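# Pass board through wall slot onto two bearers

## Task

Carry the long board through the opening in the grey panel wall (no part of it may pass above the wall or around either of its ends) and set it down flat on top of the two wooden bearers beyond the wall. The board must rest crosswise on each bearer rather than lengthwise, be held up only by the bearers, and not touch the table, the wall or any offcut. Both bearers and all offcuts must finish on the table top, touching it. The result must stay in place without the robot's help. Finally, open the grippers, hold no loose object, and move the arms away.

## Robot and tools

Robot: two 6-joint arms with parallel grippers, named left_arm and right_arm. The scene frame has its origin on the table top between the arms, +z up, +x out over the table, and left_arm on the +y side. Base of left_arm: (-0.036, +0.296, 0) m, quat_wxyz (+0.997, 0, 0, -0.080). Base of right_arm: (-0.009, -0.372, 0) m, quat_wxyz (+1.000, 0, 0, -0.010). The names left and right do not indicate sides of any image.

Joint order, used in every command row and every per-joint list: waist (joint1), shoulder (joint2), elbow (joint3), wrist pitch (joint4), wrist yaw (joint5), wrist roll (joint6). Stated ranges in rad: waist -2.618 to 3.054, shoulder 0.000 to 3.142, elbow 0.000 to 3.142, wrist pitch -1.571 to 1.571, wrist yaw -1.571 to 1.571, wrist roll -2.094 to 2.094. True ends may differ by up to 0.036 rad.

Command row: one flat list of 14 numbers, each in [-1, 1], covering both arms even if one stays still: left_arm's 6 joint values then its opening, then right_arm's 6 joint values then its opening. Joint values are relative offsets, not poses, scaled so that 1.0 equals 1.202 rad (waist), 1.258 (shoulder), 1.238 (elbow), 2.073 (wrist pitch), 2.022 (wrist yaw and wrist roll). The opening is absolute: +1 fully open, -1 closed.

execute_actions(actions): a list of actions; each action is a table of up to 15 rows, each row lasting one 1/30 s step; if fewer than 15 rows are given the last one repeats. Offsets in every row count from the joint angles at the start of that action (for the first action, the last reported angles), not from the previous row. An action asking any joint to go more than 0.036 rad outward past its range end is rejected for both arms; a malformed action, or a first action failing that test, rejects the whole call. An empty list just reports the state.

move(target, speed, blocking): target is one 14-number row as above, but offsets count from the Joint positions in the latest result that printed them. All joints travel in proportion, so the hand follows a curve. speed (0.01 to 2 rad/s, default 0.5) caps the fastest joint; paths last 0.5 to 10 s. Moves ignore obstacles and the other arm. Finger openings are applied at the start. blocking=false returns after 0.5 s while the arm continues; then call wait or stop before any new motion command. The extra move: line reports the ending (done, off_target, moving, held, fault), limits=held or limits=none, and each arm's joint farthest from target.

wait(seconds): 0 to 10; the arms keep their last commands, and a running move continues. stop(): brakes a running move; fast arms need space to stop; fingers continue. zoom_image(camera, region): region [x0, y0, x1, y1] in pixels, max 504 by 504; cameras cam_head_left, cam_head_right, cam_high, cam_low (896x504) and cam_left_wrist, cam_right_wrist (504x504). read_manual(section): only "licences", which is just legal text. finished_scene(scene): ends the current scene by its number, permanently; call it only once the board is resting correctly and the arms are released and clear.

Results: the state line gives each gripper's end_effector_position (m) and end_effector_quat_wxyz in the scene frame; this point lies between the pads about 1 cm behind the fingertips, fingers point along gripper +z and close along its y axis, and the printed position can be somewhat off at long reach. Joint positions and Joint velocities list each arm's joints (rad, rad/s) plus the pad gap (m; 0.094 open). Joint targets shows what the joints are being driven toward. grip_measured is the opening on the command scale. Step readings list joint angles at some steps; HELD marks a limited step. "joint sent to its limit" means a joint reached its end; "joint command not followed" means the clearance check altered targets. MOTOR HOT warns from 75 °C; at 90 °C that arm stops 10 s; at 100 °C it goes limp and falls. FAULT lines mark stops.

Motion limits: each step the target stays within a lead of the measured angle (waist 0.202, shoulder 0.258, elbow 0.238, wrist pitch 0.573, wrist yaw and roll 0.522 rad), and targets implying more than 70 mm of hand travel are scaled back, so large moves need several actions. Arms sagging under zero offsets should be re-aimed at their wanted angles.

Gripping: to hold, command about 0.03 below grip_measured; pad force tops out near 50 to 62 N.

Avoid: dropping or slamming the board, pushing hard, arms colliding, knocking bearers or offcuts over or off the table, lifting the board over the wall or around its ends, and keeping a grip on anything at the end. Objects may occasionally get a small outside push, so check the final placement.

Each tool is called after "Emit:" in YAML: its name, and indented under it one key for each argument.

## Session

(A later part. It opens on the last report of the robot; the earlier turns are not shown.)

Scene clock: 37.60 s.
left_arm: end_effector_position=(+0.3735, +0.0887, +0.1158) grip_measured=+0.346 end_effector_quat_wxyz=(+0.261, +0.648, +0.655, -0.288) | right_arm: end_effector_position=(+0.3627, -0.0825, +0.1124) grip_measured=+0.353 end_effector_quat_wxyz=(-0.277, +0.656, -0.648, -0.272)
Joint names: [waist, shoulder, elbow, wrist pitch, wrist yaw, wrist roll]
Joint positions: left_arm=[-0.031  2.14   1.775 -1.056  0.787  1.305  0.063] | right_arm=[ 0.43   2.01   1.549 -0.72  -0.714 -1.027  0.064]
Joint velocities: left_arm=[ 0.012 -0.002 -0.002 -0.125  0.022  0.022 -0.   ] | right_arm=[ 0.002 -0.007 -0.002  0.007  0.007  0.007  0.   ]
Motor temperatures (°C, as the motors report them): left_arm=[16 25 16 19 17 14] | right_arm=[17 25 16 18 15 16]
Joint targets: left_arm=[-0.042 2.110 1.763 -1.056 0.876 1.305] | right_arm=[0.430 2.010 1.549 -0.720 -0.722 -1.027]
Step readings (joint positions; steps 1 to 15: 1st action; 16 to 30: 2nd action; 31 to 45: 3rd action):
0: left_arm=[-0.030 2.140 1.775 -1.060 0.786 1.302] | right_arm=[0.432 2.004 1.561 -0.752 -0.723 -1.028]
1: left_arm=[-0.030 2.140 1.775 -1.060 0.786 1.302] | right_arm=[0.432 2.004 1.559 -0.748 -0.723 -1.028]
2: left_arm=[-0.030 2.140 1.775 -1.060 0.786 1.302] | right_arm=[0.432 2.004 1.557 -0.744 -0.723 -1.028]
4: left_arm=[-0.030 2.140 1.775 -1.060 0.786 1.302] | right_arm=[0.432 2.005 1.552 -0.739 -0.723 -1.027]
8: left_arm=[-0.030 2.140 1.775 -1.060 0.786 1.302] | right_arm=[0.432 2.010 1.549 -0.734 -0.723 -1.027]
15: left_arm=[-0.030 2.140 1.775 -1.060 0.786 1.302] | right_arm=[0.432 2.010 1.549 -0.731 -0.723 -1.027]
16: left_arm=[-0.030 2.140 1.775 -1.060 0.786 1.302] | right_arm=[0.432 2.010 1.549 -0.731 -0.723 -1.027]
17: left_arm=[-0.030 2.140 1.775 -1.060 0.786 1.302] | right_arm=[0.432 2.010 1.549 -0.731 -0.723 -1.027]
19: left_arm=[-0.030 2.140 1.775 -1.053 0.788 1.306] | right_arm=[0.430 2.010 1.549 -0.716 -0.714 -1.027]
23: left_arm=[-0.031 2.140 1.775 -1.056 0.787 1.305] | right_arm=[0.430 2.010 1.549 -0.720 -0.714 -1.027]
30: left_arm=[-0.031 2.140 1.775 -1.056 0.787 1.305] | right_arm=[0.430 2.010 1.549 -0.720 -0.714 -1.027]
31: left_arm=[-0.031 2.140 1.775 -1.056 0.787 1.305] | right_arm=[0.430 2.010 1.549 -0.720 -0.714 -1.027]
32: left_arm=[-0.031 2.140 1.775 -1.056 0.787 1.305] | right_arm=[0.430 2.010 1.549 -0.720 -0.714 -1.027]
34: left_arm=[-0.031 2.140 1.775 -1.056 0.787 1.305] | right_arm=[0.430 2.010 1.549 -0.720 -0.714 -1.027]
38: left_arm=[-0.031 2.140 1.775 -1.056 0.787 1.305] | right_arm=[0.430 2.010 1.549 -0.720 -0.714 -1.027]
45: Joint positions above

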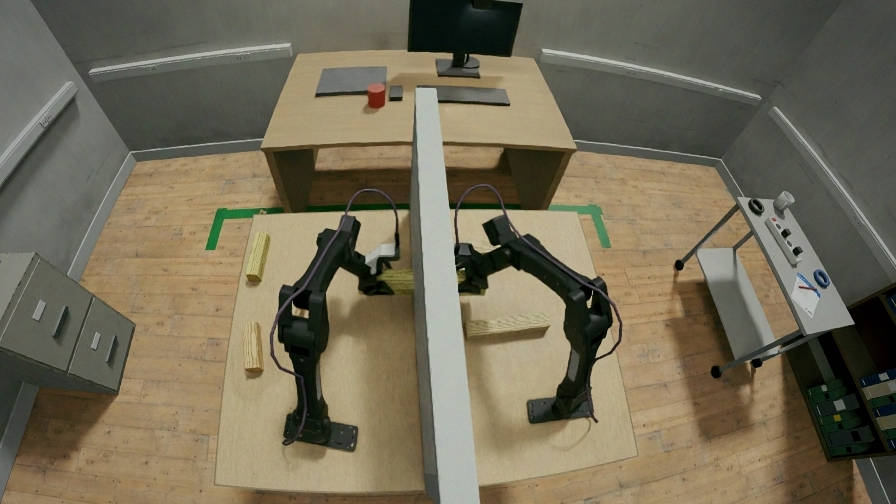

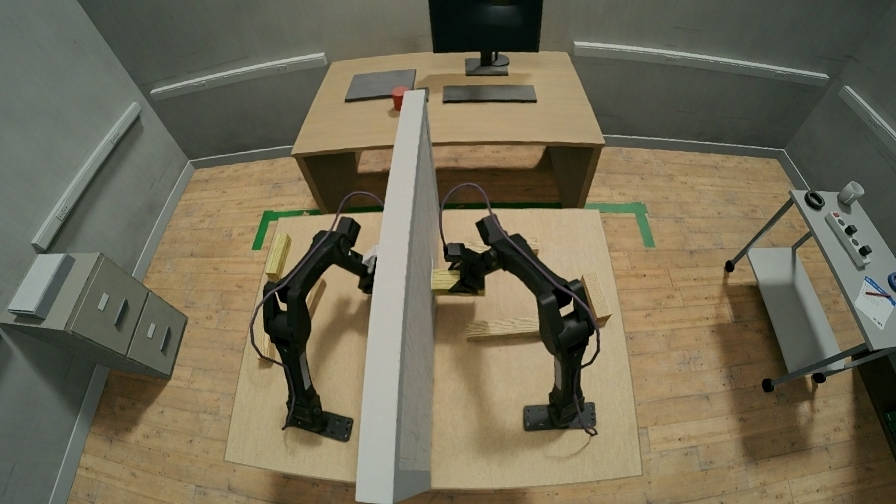

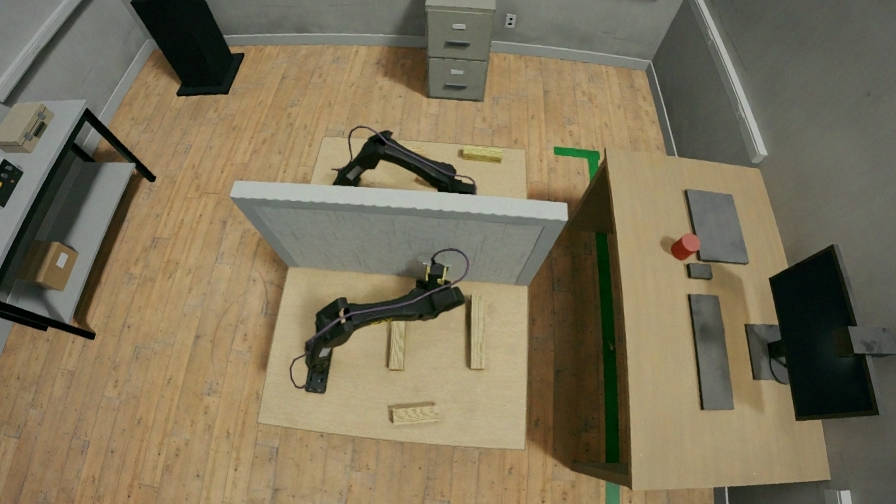

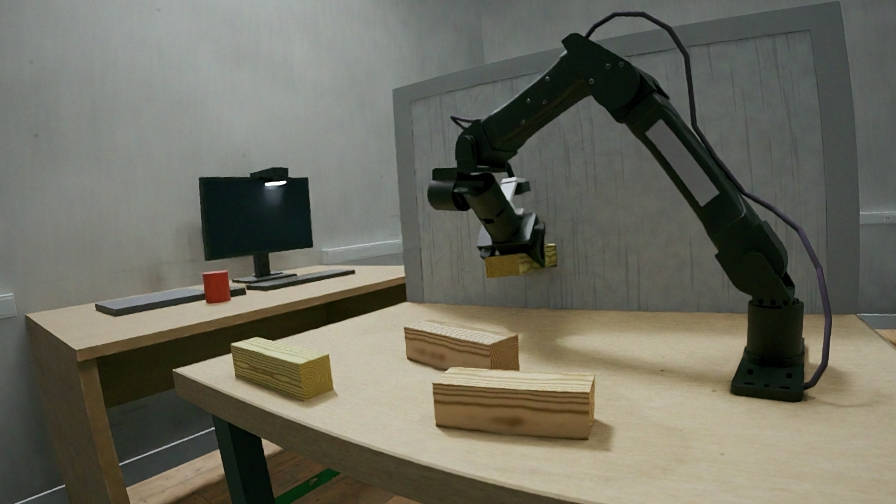

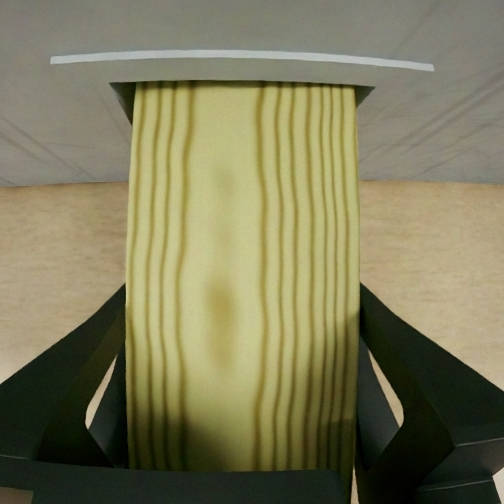

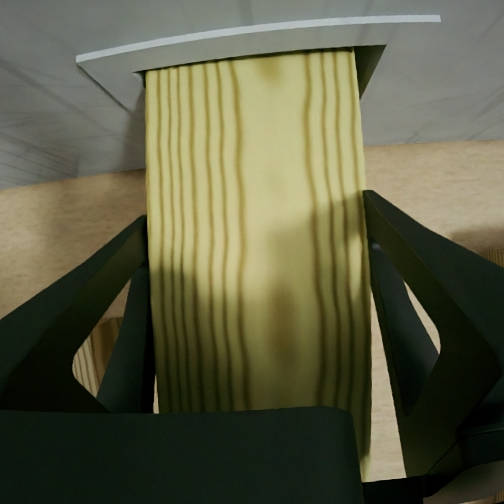

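Emit:
execute_actions:
  actions:
    - [[0,0,0,0,0,0,1,0,0,0,0,-0.02,0,0.1]]

Emit:
move:
  target: [0.1, -0.2, 0, 0, 0, 0, 1, -0.096, -0.05, -0.03, -0.055, -0.035, -0.066, 0.1]
  speed: 0.4

Scene clock: 39.00 s.
left_arm: end_effector_position=(+0.3738, +0.0894, +0.1150) grip_measured=+1.000 end_effector_quat_wxyz=(+0.259, +0.648, +0.656, -0.286) | right_arm: end_effector_position=(+0.3627, -0.0824, +0.1125) grip_measured=+0.353 end_effector_quat_wxyz=(-0.277, +0.656, -0.648, -0.272)
Joint names: [waist, shoulder, elbow, wrist pitch, wrist yaw, wrist roll]
Joint positions: left_arm=[-0.031  2.14   1.775 -1.056  0.781  1.305  0.094] | right_arm=[ 0.43   2.01   1.549 -0.72  -0.715 -1.027  0.064]
Joint velocities: left_arm=[-0.007 -0.017  0.007  0.007 -0.066  0.051  0.   ] | right_arm=[ 0.002  0.002 -0.002 -0.022 -0.037 -0.022  0.001]
Motor temperatures (°C, as the motors report them): left_arm=[16 25 16 19 17 14] | right_arm=[17 25 16 18 15 16]
Joint targets: left_arm=[-0.031 2.140 1.775 -1.056 0.788 1.305] | right_arm=[0.430 2.010 1.549 -0.720 -0.754 -1.026]
Step readings (joint positions):
0: left_arm=[-0.031 2.140 1.775 -1.056 0.787 1.305] | right_arm=[0.430 2.010 1.549 -0.720 -0.714 -1.027]
1: left_arm=[-0.031 2.140 1.775 -1.056 0.784 1.305] | right_arm=[0.430 2.010 1.549 -0.720 -0.715 -1.027]
2: left_arm=[-0.031 2.140 1.775 -1.056 0.784 1.305] | right_arm=[0.430 2.010 1.549 -0.720 -0.715 -1.027]
4: left_arm=[-0.031 2.140 1.775 -1.056 0.783 1.305] | right_arm=[0.430 2.010 1.549 -0.720 -0.715 -1.027]
8: left_arm=[-0.031 2.140 1.775 -1.056 0.782 1.305] | right_arm=[0.430 2.010 1.549 -0.720 -0.715 -1.027]
15: Joint positions above

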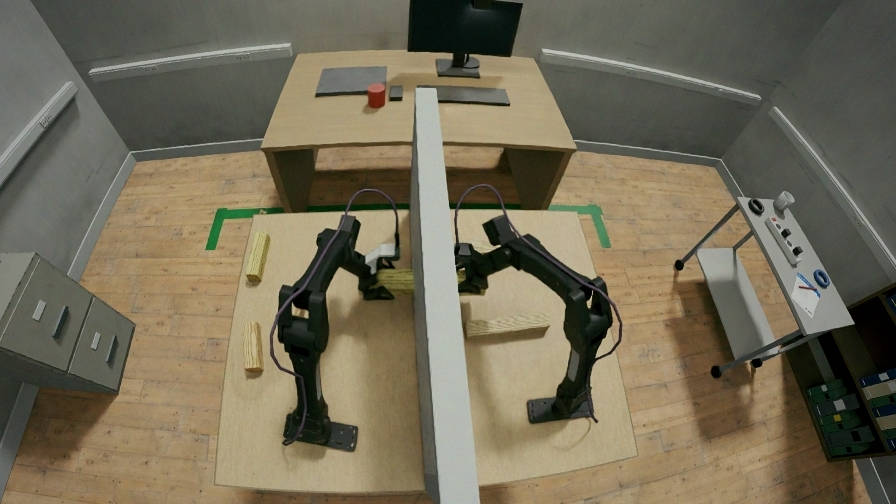

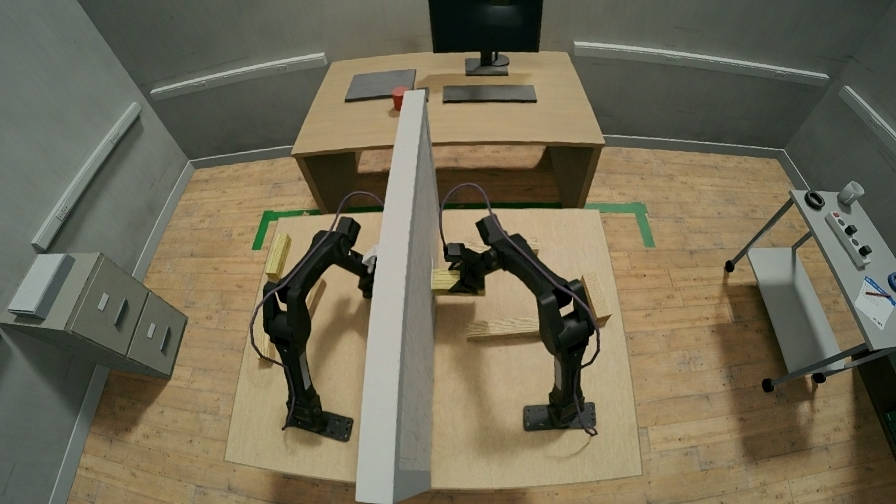

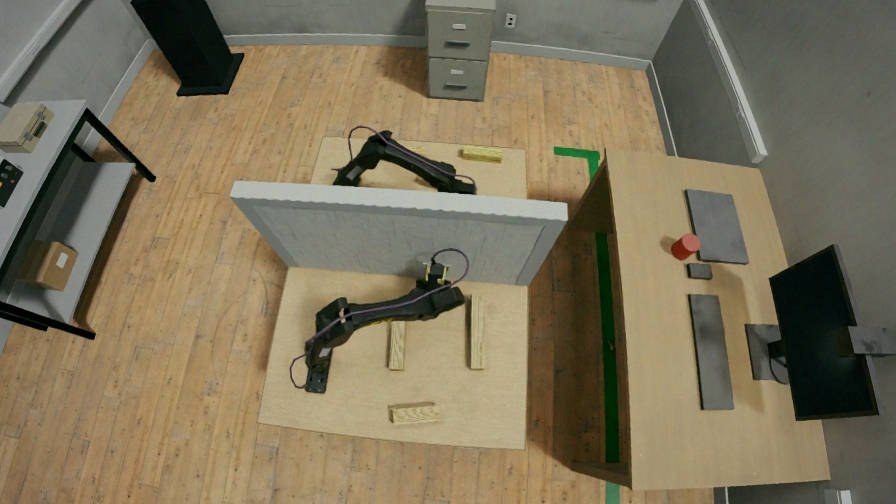

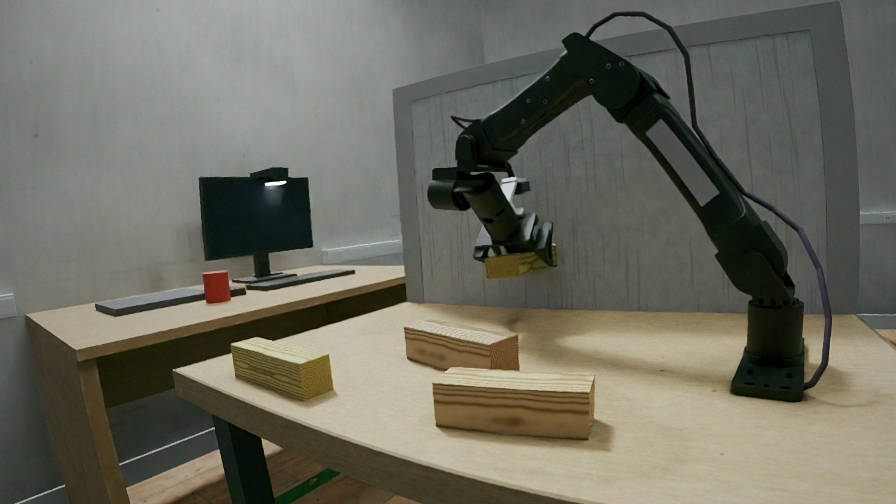

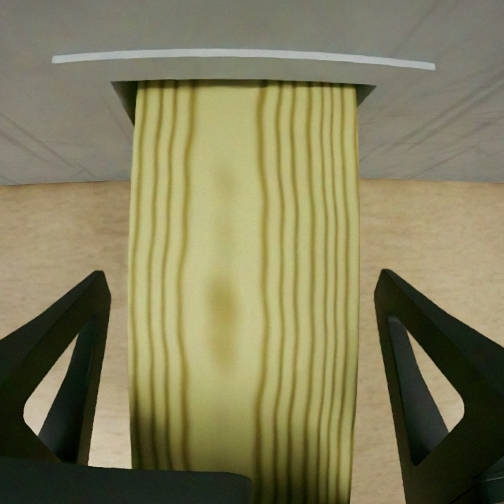

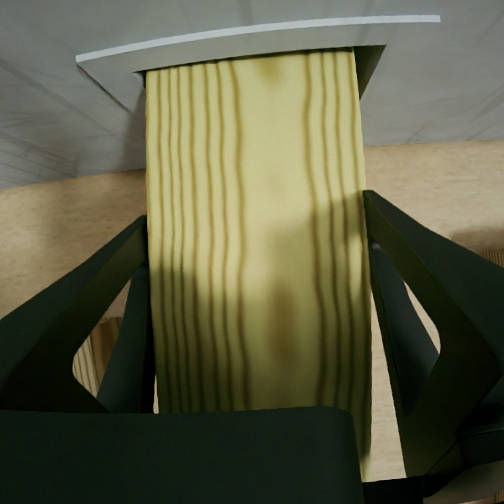

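Scene clock: 40.10 s.
left_arm: end_effector_position=(+0.3848, +0.1402, +0.2133) grip_measured=+1.000 end_effector_quat_wxyz=(+0.359, +0.635, +0.654, -0.199) | right_arm: end_effector_position=(+0.3649, -0.1274, +0.1142) grip_measured=+0.353 end_effector_quat_wxyz=(-0.273, +0.654, -0.652, -0.270)
Joint names: [waist, shoulder, elbow, wrist pitch, wrist yaw, wrist roll]
Joint positions: left_arm=[ 0.085  1.903  1.775 -1.055  0.773  1.305  0.094] | right_arm=[ 0.325  1.978  1.523 -0.819 -0.741 -1.155  0.064]
Joint velocities: left_arm=[-0.007 -0.002  0.002  0.022  0.037 -0.037  0.   ] | right_arm=[ 0.002 -0.007  0.002 -0.051 -0.022  0.022 -0.   ]
Motor temperatures (°C, as the motors report them): left_arm=[16 25 16 19 17 14] | right_arm=[17 25 16 18 15 16]
Joint targets: left_arm=[0.089 1.889 1.775 -1.056 0.781 1.305] | right_arm=[0.315 1.947 1.511 -0.834 -0.785 -1.160]
move: off_target (right_arm); limits=none; left_arm: farthest joint: the shoulder, 0.015 radians from its target (0.252 radians at the start); right_arm: farthest joint: the wrist yaw, 0.045 radians from its target (0.071 radians at the start)

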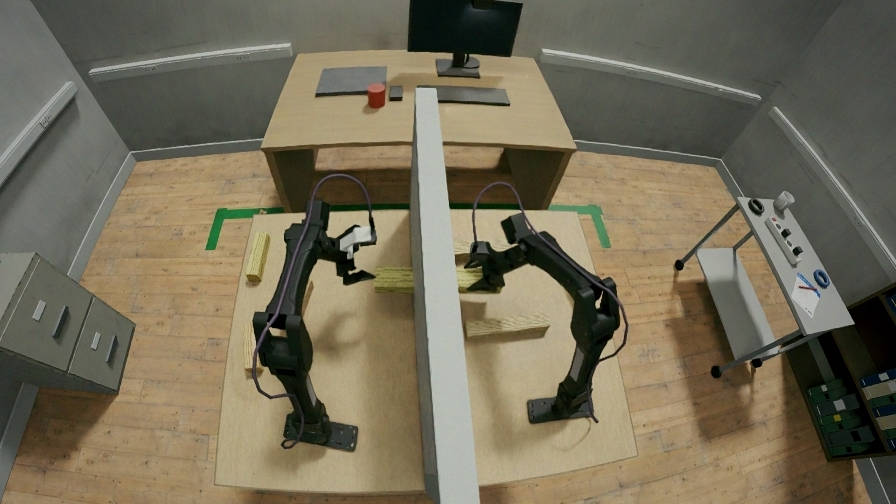

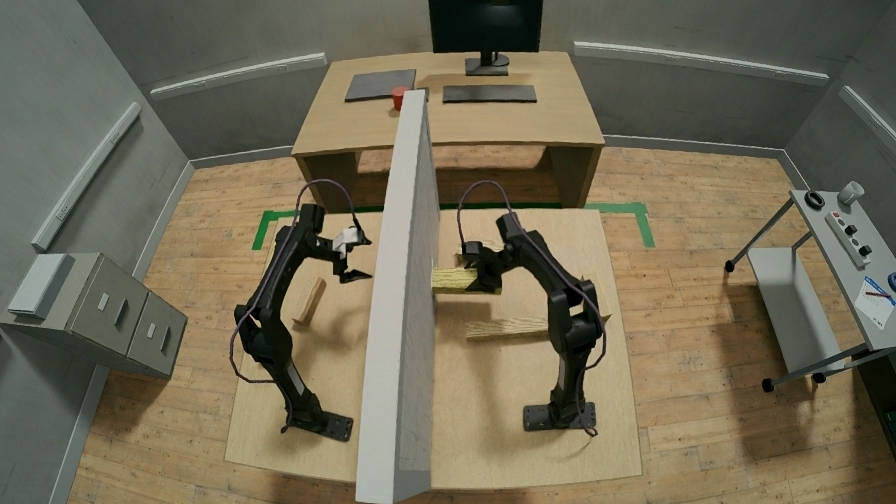

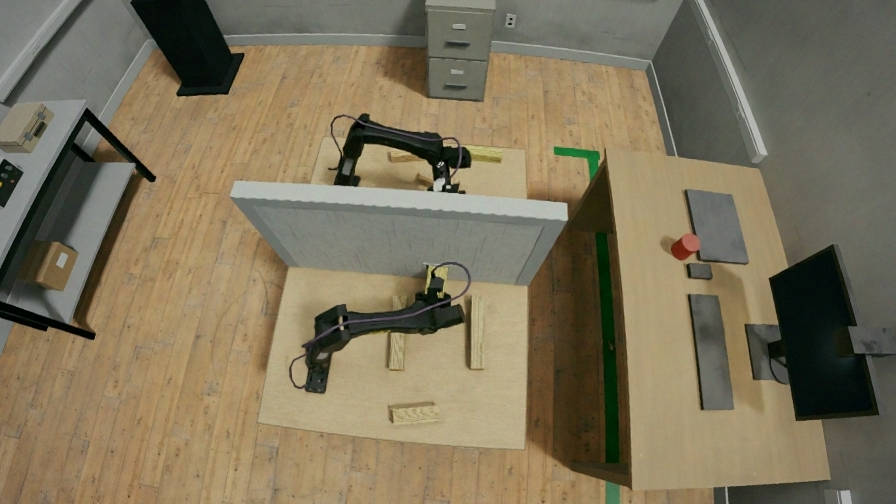

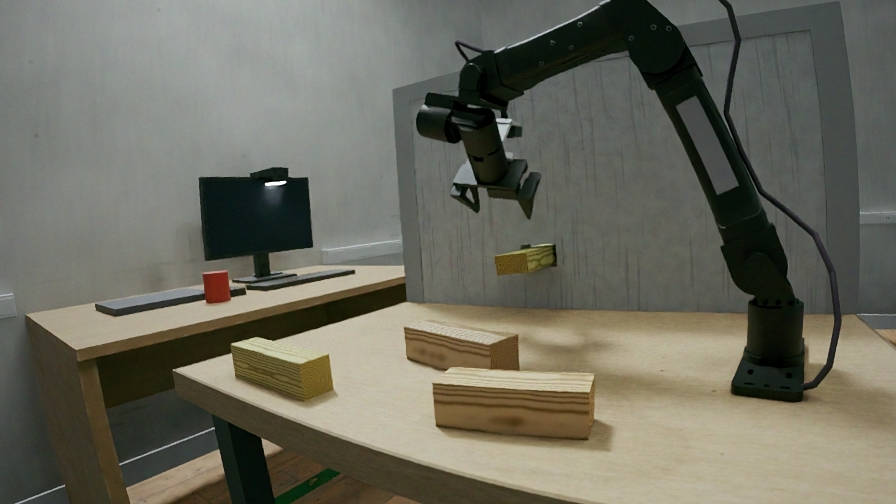

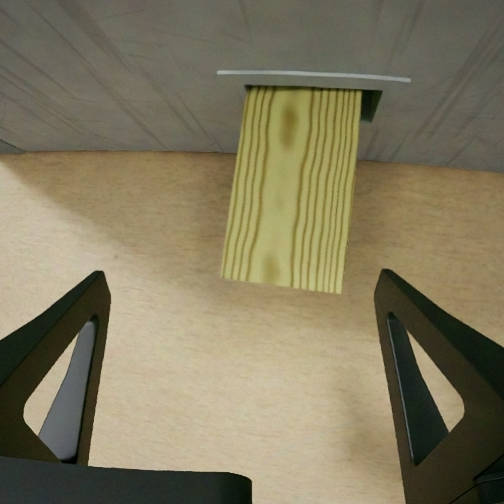

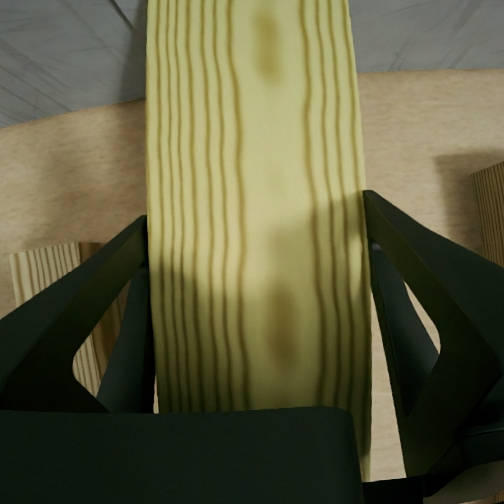

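Emit:
move:
  target: [0, 0, 0, 0, 0.004, 0, 1, -0.226, -0.031, 0, -0.136, -0.046, -0.178, 0.1]
  speed: 0.4

Scene clock: 41.67 s.
left_arm: end_effector_position=(+0.3850, +0.1405, +0.2130) grip_measured=+1.000 end_effector_quat_wxyz=(+0.359, +0.635, +0.655, -0.198) | right_arm: end_effector_position=(+0.3601, -0.2267, +0.1147) grip_measured=+0.353 end_effector_quat_wxyz=(-0.270, +0.653, -0.651, -0.278)
Joint names: [waist, shoulder, elbow, wrist pitch, wrist yaw, wrist roll]
Joint positions: left_arm=[ 0.085  1.903  1.775 -1.055  0.771  1.305  0.094] | right_arm=[ 0.066  1.971  1.523 -1.094 -0.796 -1.517  0.064]
Joint velocities: left_arm=[-0.007 -0.002 -0.012 -0.081 -0.037  0.051  0.   ] | right_arm=[-0.007 -0.007 -0.017 -0.022 -0.007 -0.037 -0.001]
Motor temperatures (°C, as the motors report them): left_arm=[16 25 17 19 17 14] | right_arm=[17 26 16 18 15 16]
Joint targets: left_arm=[0.085 1.903 1.775 -1.055 0.782 1.305] | right_arm=[0.054 1.940 1.523 -1.101 -0.834 -1.515]
move: off_target (right_arm); limits=none; left_arm: farthest joint: the wrist yaw, 0.010 radians from its target (0.008 radians at the start); right_arm: farthest joint: the wrist yaw, 0.038 radians from its target (0.093 radians at the start)

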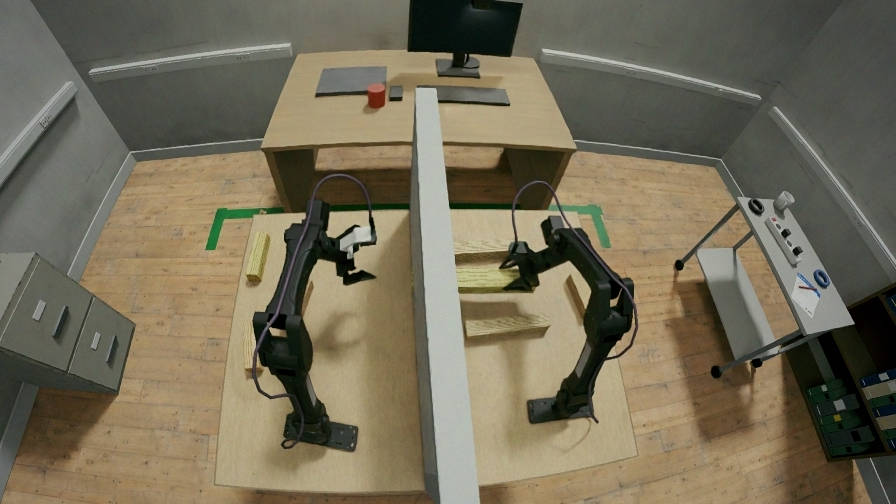

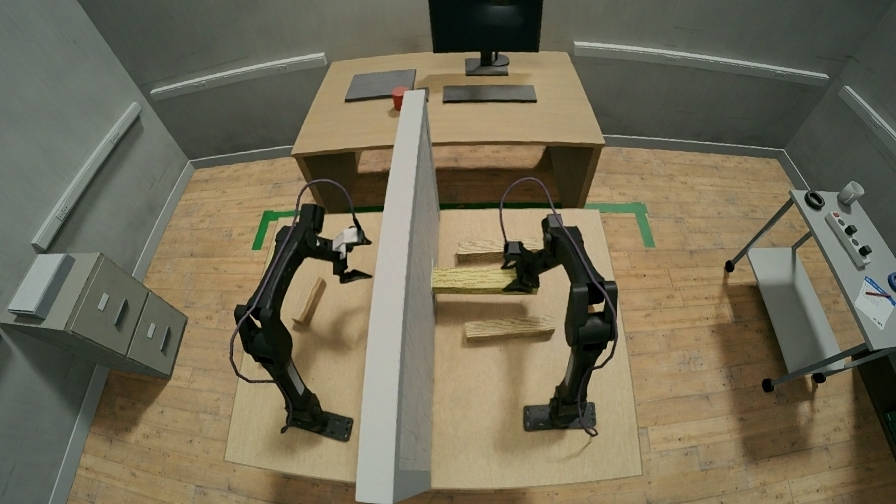

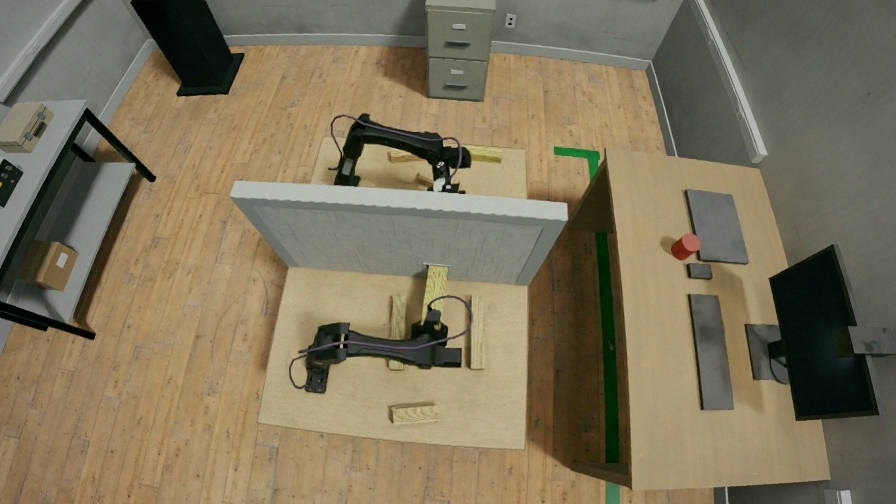

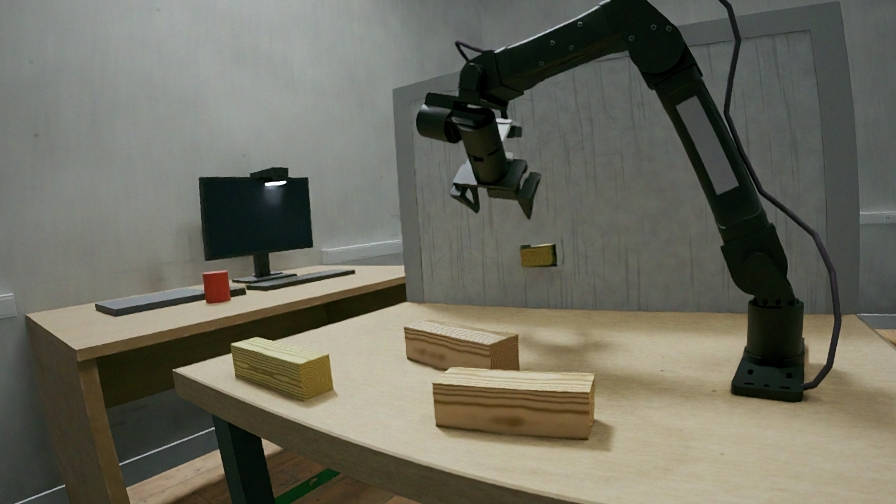

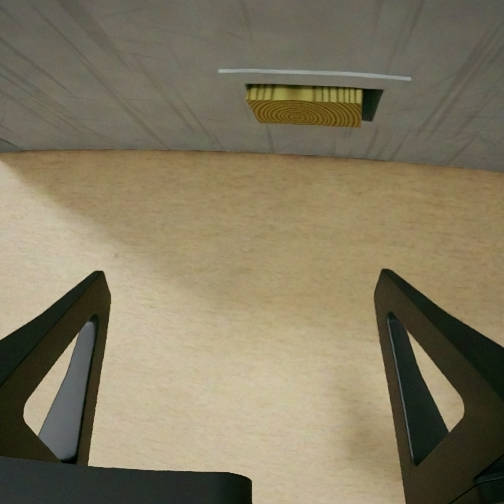

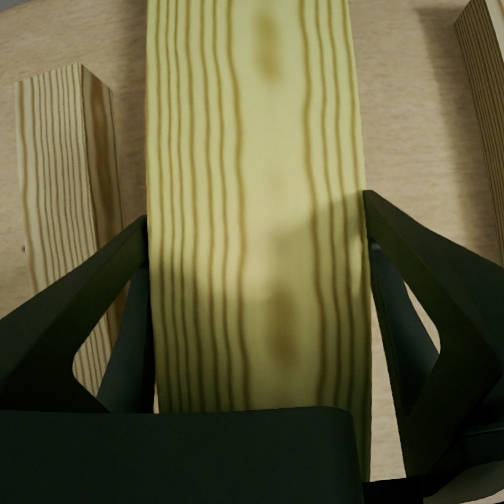

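Emit:
move:
  target: [0, 0, 0, 0, 0.004, 0, 1, -0.188, 0.06, 0.118, -0.117, -0.022, -0.145, 0.1]
  speed: 0.4

Scene clock: 43.50 s.
left_arm: end_effector_position=(+0.3851, +0.1408, +0.2126) grip_measured=+1.000 end_effector_quat_wxyz=(+0.358, +0.635, +0.655, -0.197) | right_arm: end_effector_position=(+0.3663, -0.3182, +0.1083) grip_measured=+0.353 end_effector_quat_wxyz=(-0.264, +0.652, -0.662, -0.259)
Joint names: [waist, shoulder, elbow, wrist pitch, wrist yaw, wrist roll]
Joint positions: left_arm=[ 0.085  1.903  1.775 -1.055  0.768  1.305  0.094] | right_arm=[-0.164  2.052  1.631 -1.305 -0.745 -1.802  0.064]
Joint velocities: left_arm=[ 0.002 -0.007 -0.002  0.007 -0.022  0.037  0.   ] | right_arm=[ 0.002 -0.007  0.002  0.007  0.022  0.037 -0.001]
Motor temperatures (°C, as the motors report them): left_arm=[16 24 17 19 17 14] | right_arm=[17 26 17 17 15 16]
Joint targets: left_arm=[0.085 1.903 1.775 -1.055 0.779 1.305] | right_arm=[-0.160 2.047 1.669 -1.336 -0.840 -1.810]
move: off_target (right_arm); limits=none; left_arm: farthest joint: the wrist yaw, 0.011 radians from its target (0.008 radians at the start); right_arm: farthest joint: the wrist yaw, 0.095 radians from its target (0.045 radians at the start)

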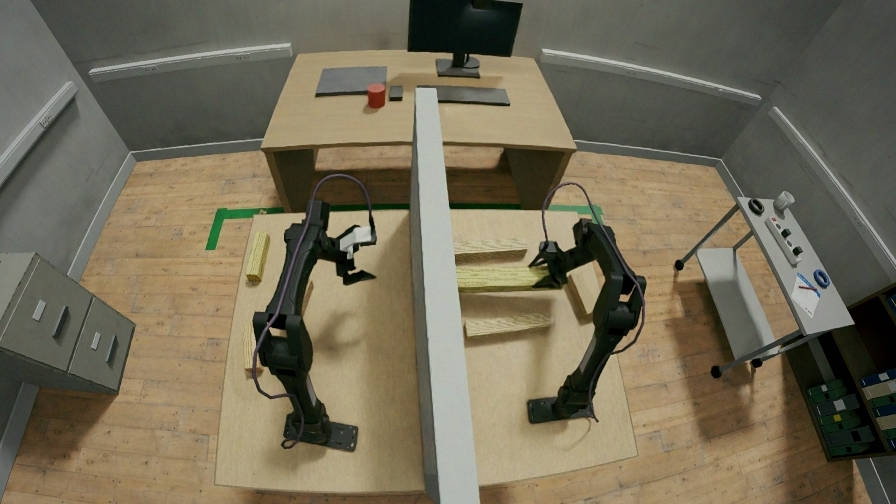

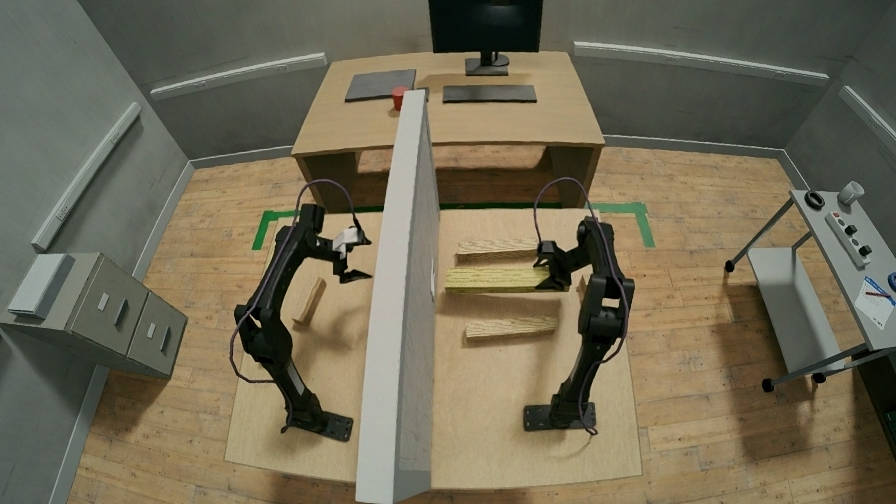

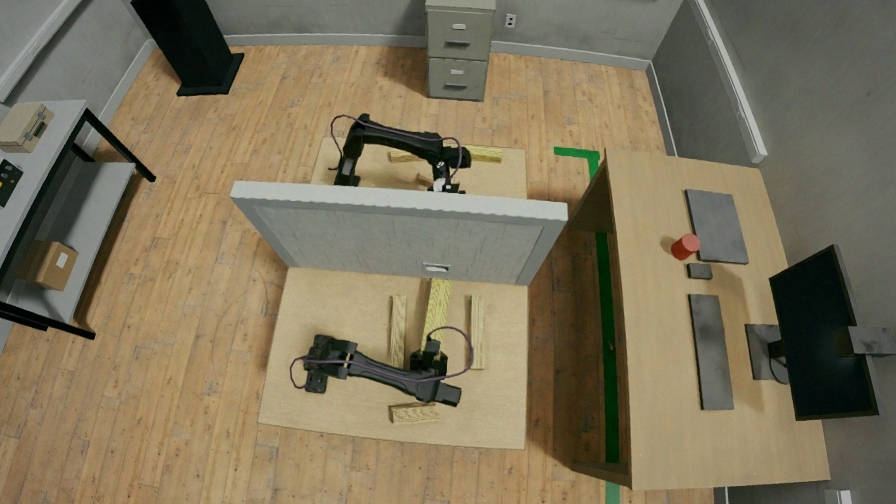

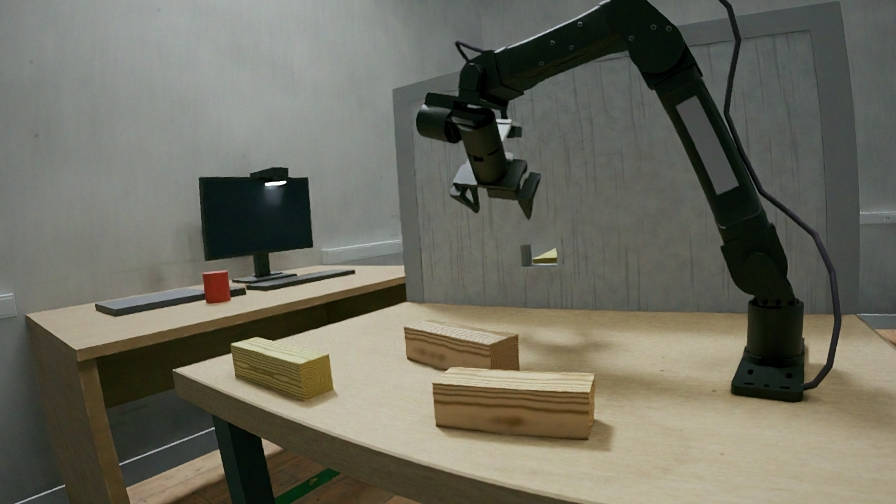

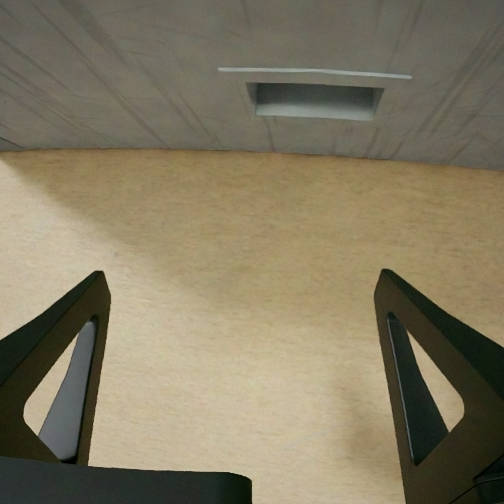

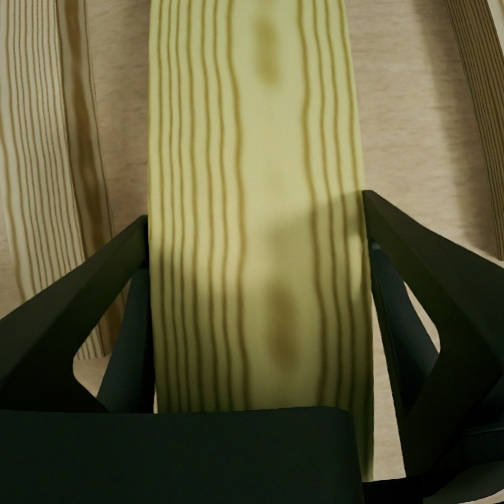

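Emit:
move:
  target: [0, 0, 0, 0, 0.005, 0, 1, 0, -0.18, 0.03, -0.015, -0.05, 0, 0.1]
  speed: 0.5

Scene clock: 46.33 s.
left_arm: end_effector_position=(+0.3853, +0.1411, +0.2124) grip_measured=+1.000 end_effector_quat_wxyz=(+0.357, +0.635, +0.656, -0.196) | right_arm: end_effector_position=(+0.3580, -0.3169, +0.1785) grip_measured=+0.353 end_effector_quat_wxyz=(-0.314, +0.679, -0.638, -0.183)
Joint names: [waist, shoulder, elbow, wrist pitch, wrist yaw, wrist roll]
Joint positions: left_arm=[ 0.085  1.903  1.775 -1.055  0.766  1.305  0.094] | right_arm=[-0.164  1.843  1.631 -1.321 -0.743 -1.803  0.064]
Joint velocities: left_arm=[ 0.007 -0.007  0.002  0.051 -0.007  0.037  0.   ] | right_arm=[ 0.012  0.007 -0.012  0.007 -0.022  0.037  0.   ]
Motor temperatures (°C, as the motors report them): left_arm=[16 24 17 19 17 14] | right_arm=[17 26 17 17 15 16]
Joint targets: left_arm=[0.085 1.903 1.775 -1.055 0.778 1.305] | right_arm=[-0.164 1.826 1.668 -1.336 -0.846 -1.802]
move: off_target (right_arm); limits=none; left_arm: farthest joint: the wrist yaw, 0.012 radians from its target (0.010 radians at the start); right_arm: farthest joint: the wrist yaw, 0.103 radians from its target (0.101 radians at the start)

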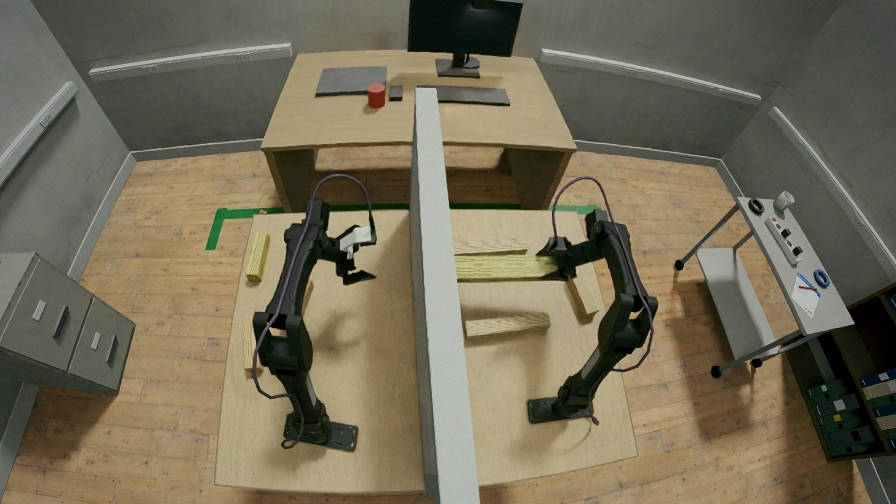

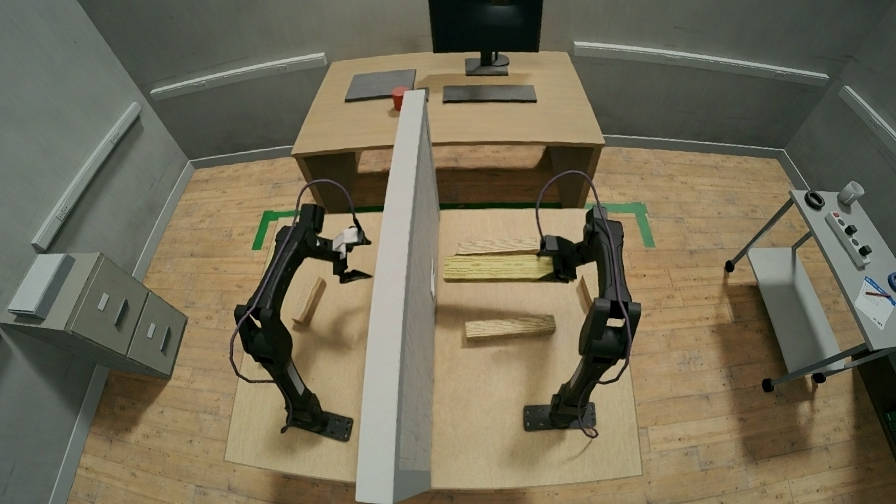

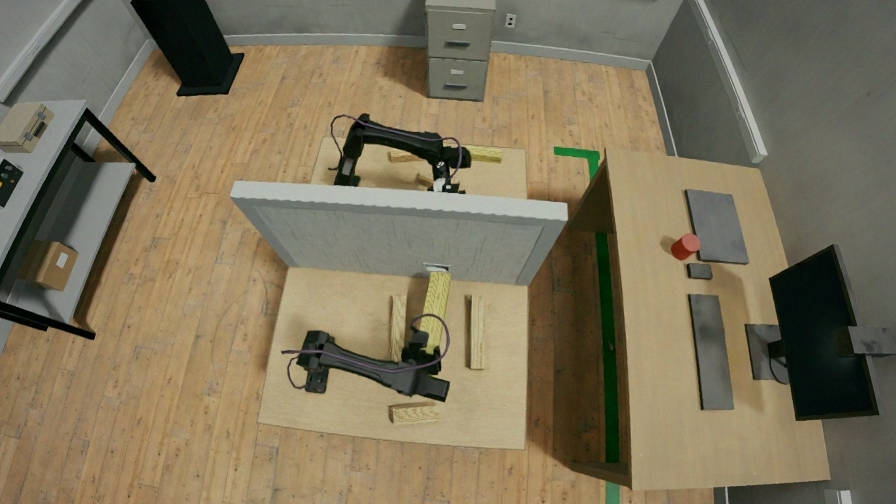

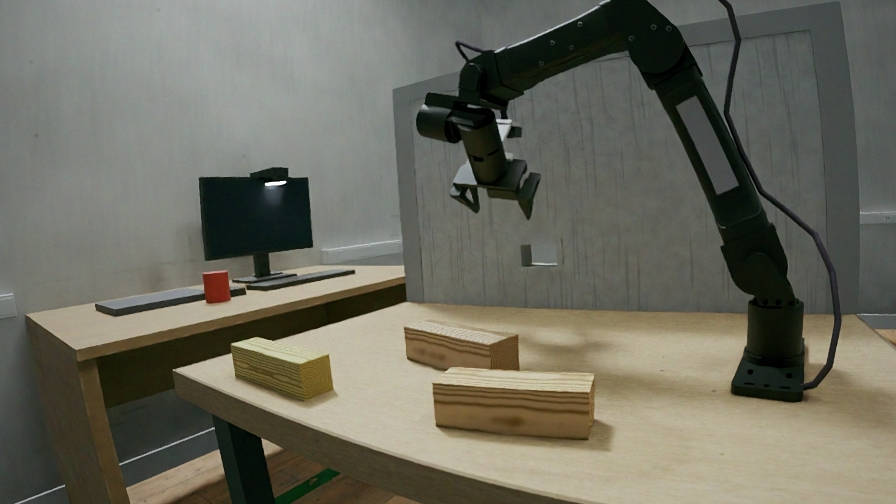

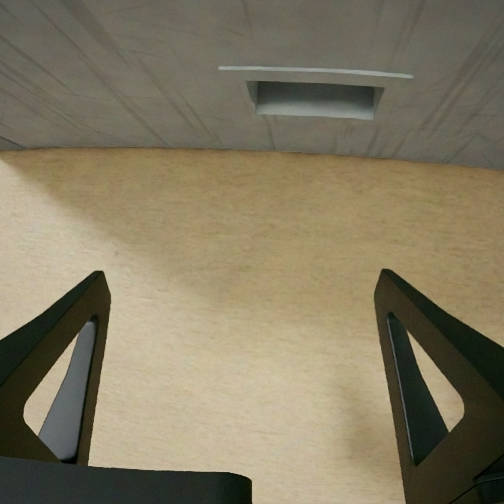

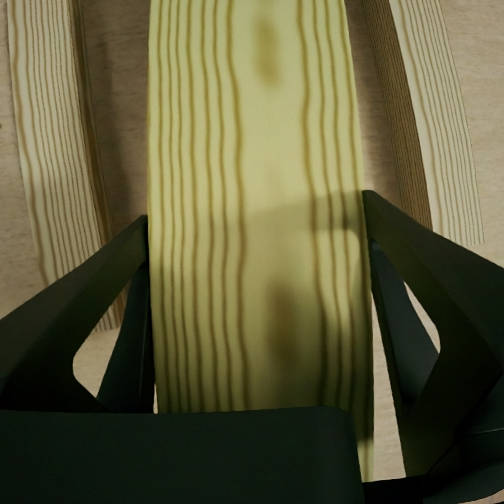

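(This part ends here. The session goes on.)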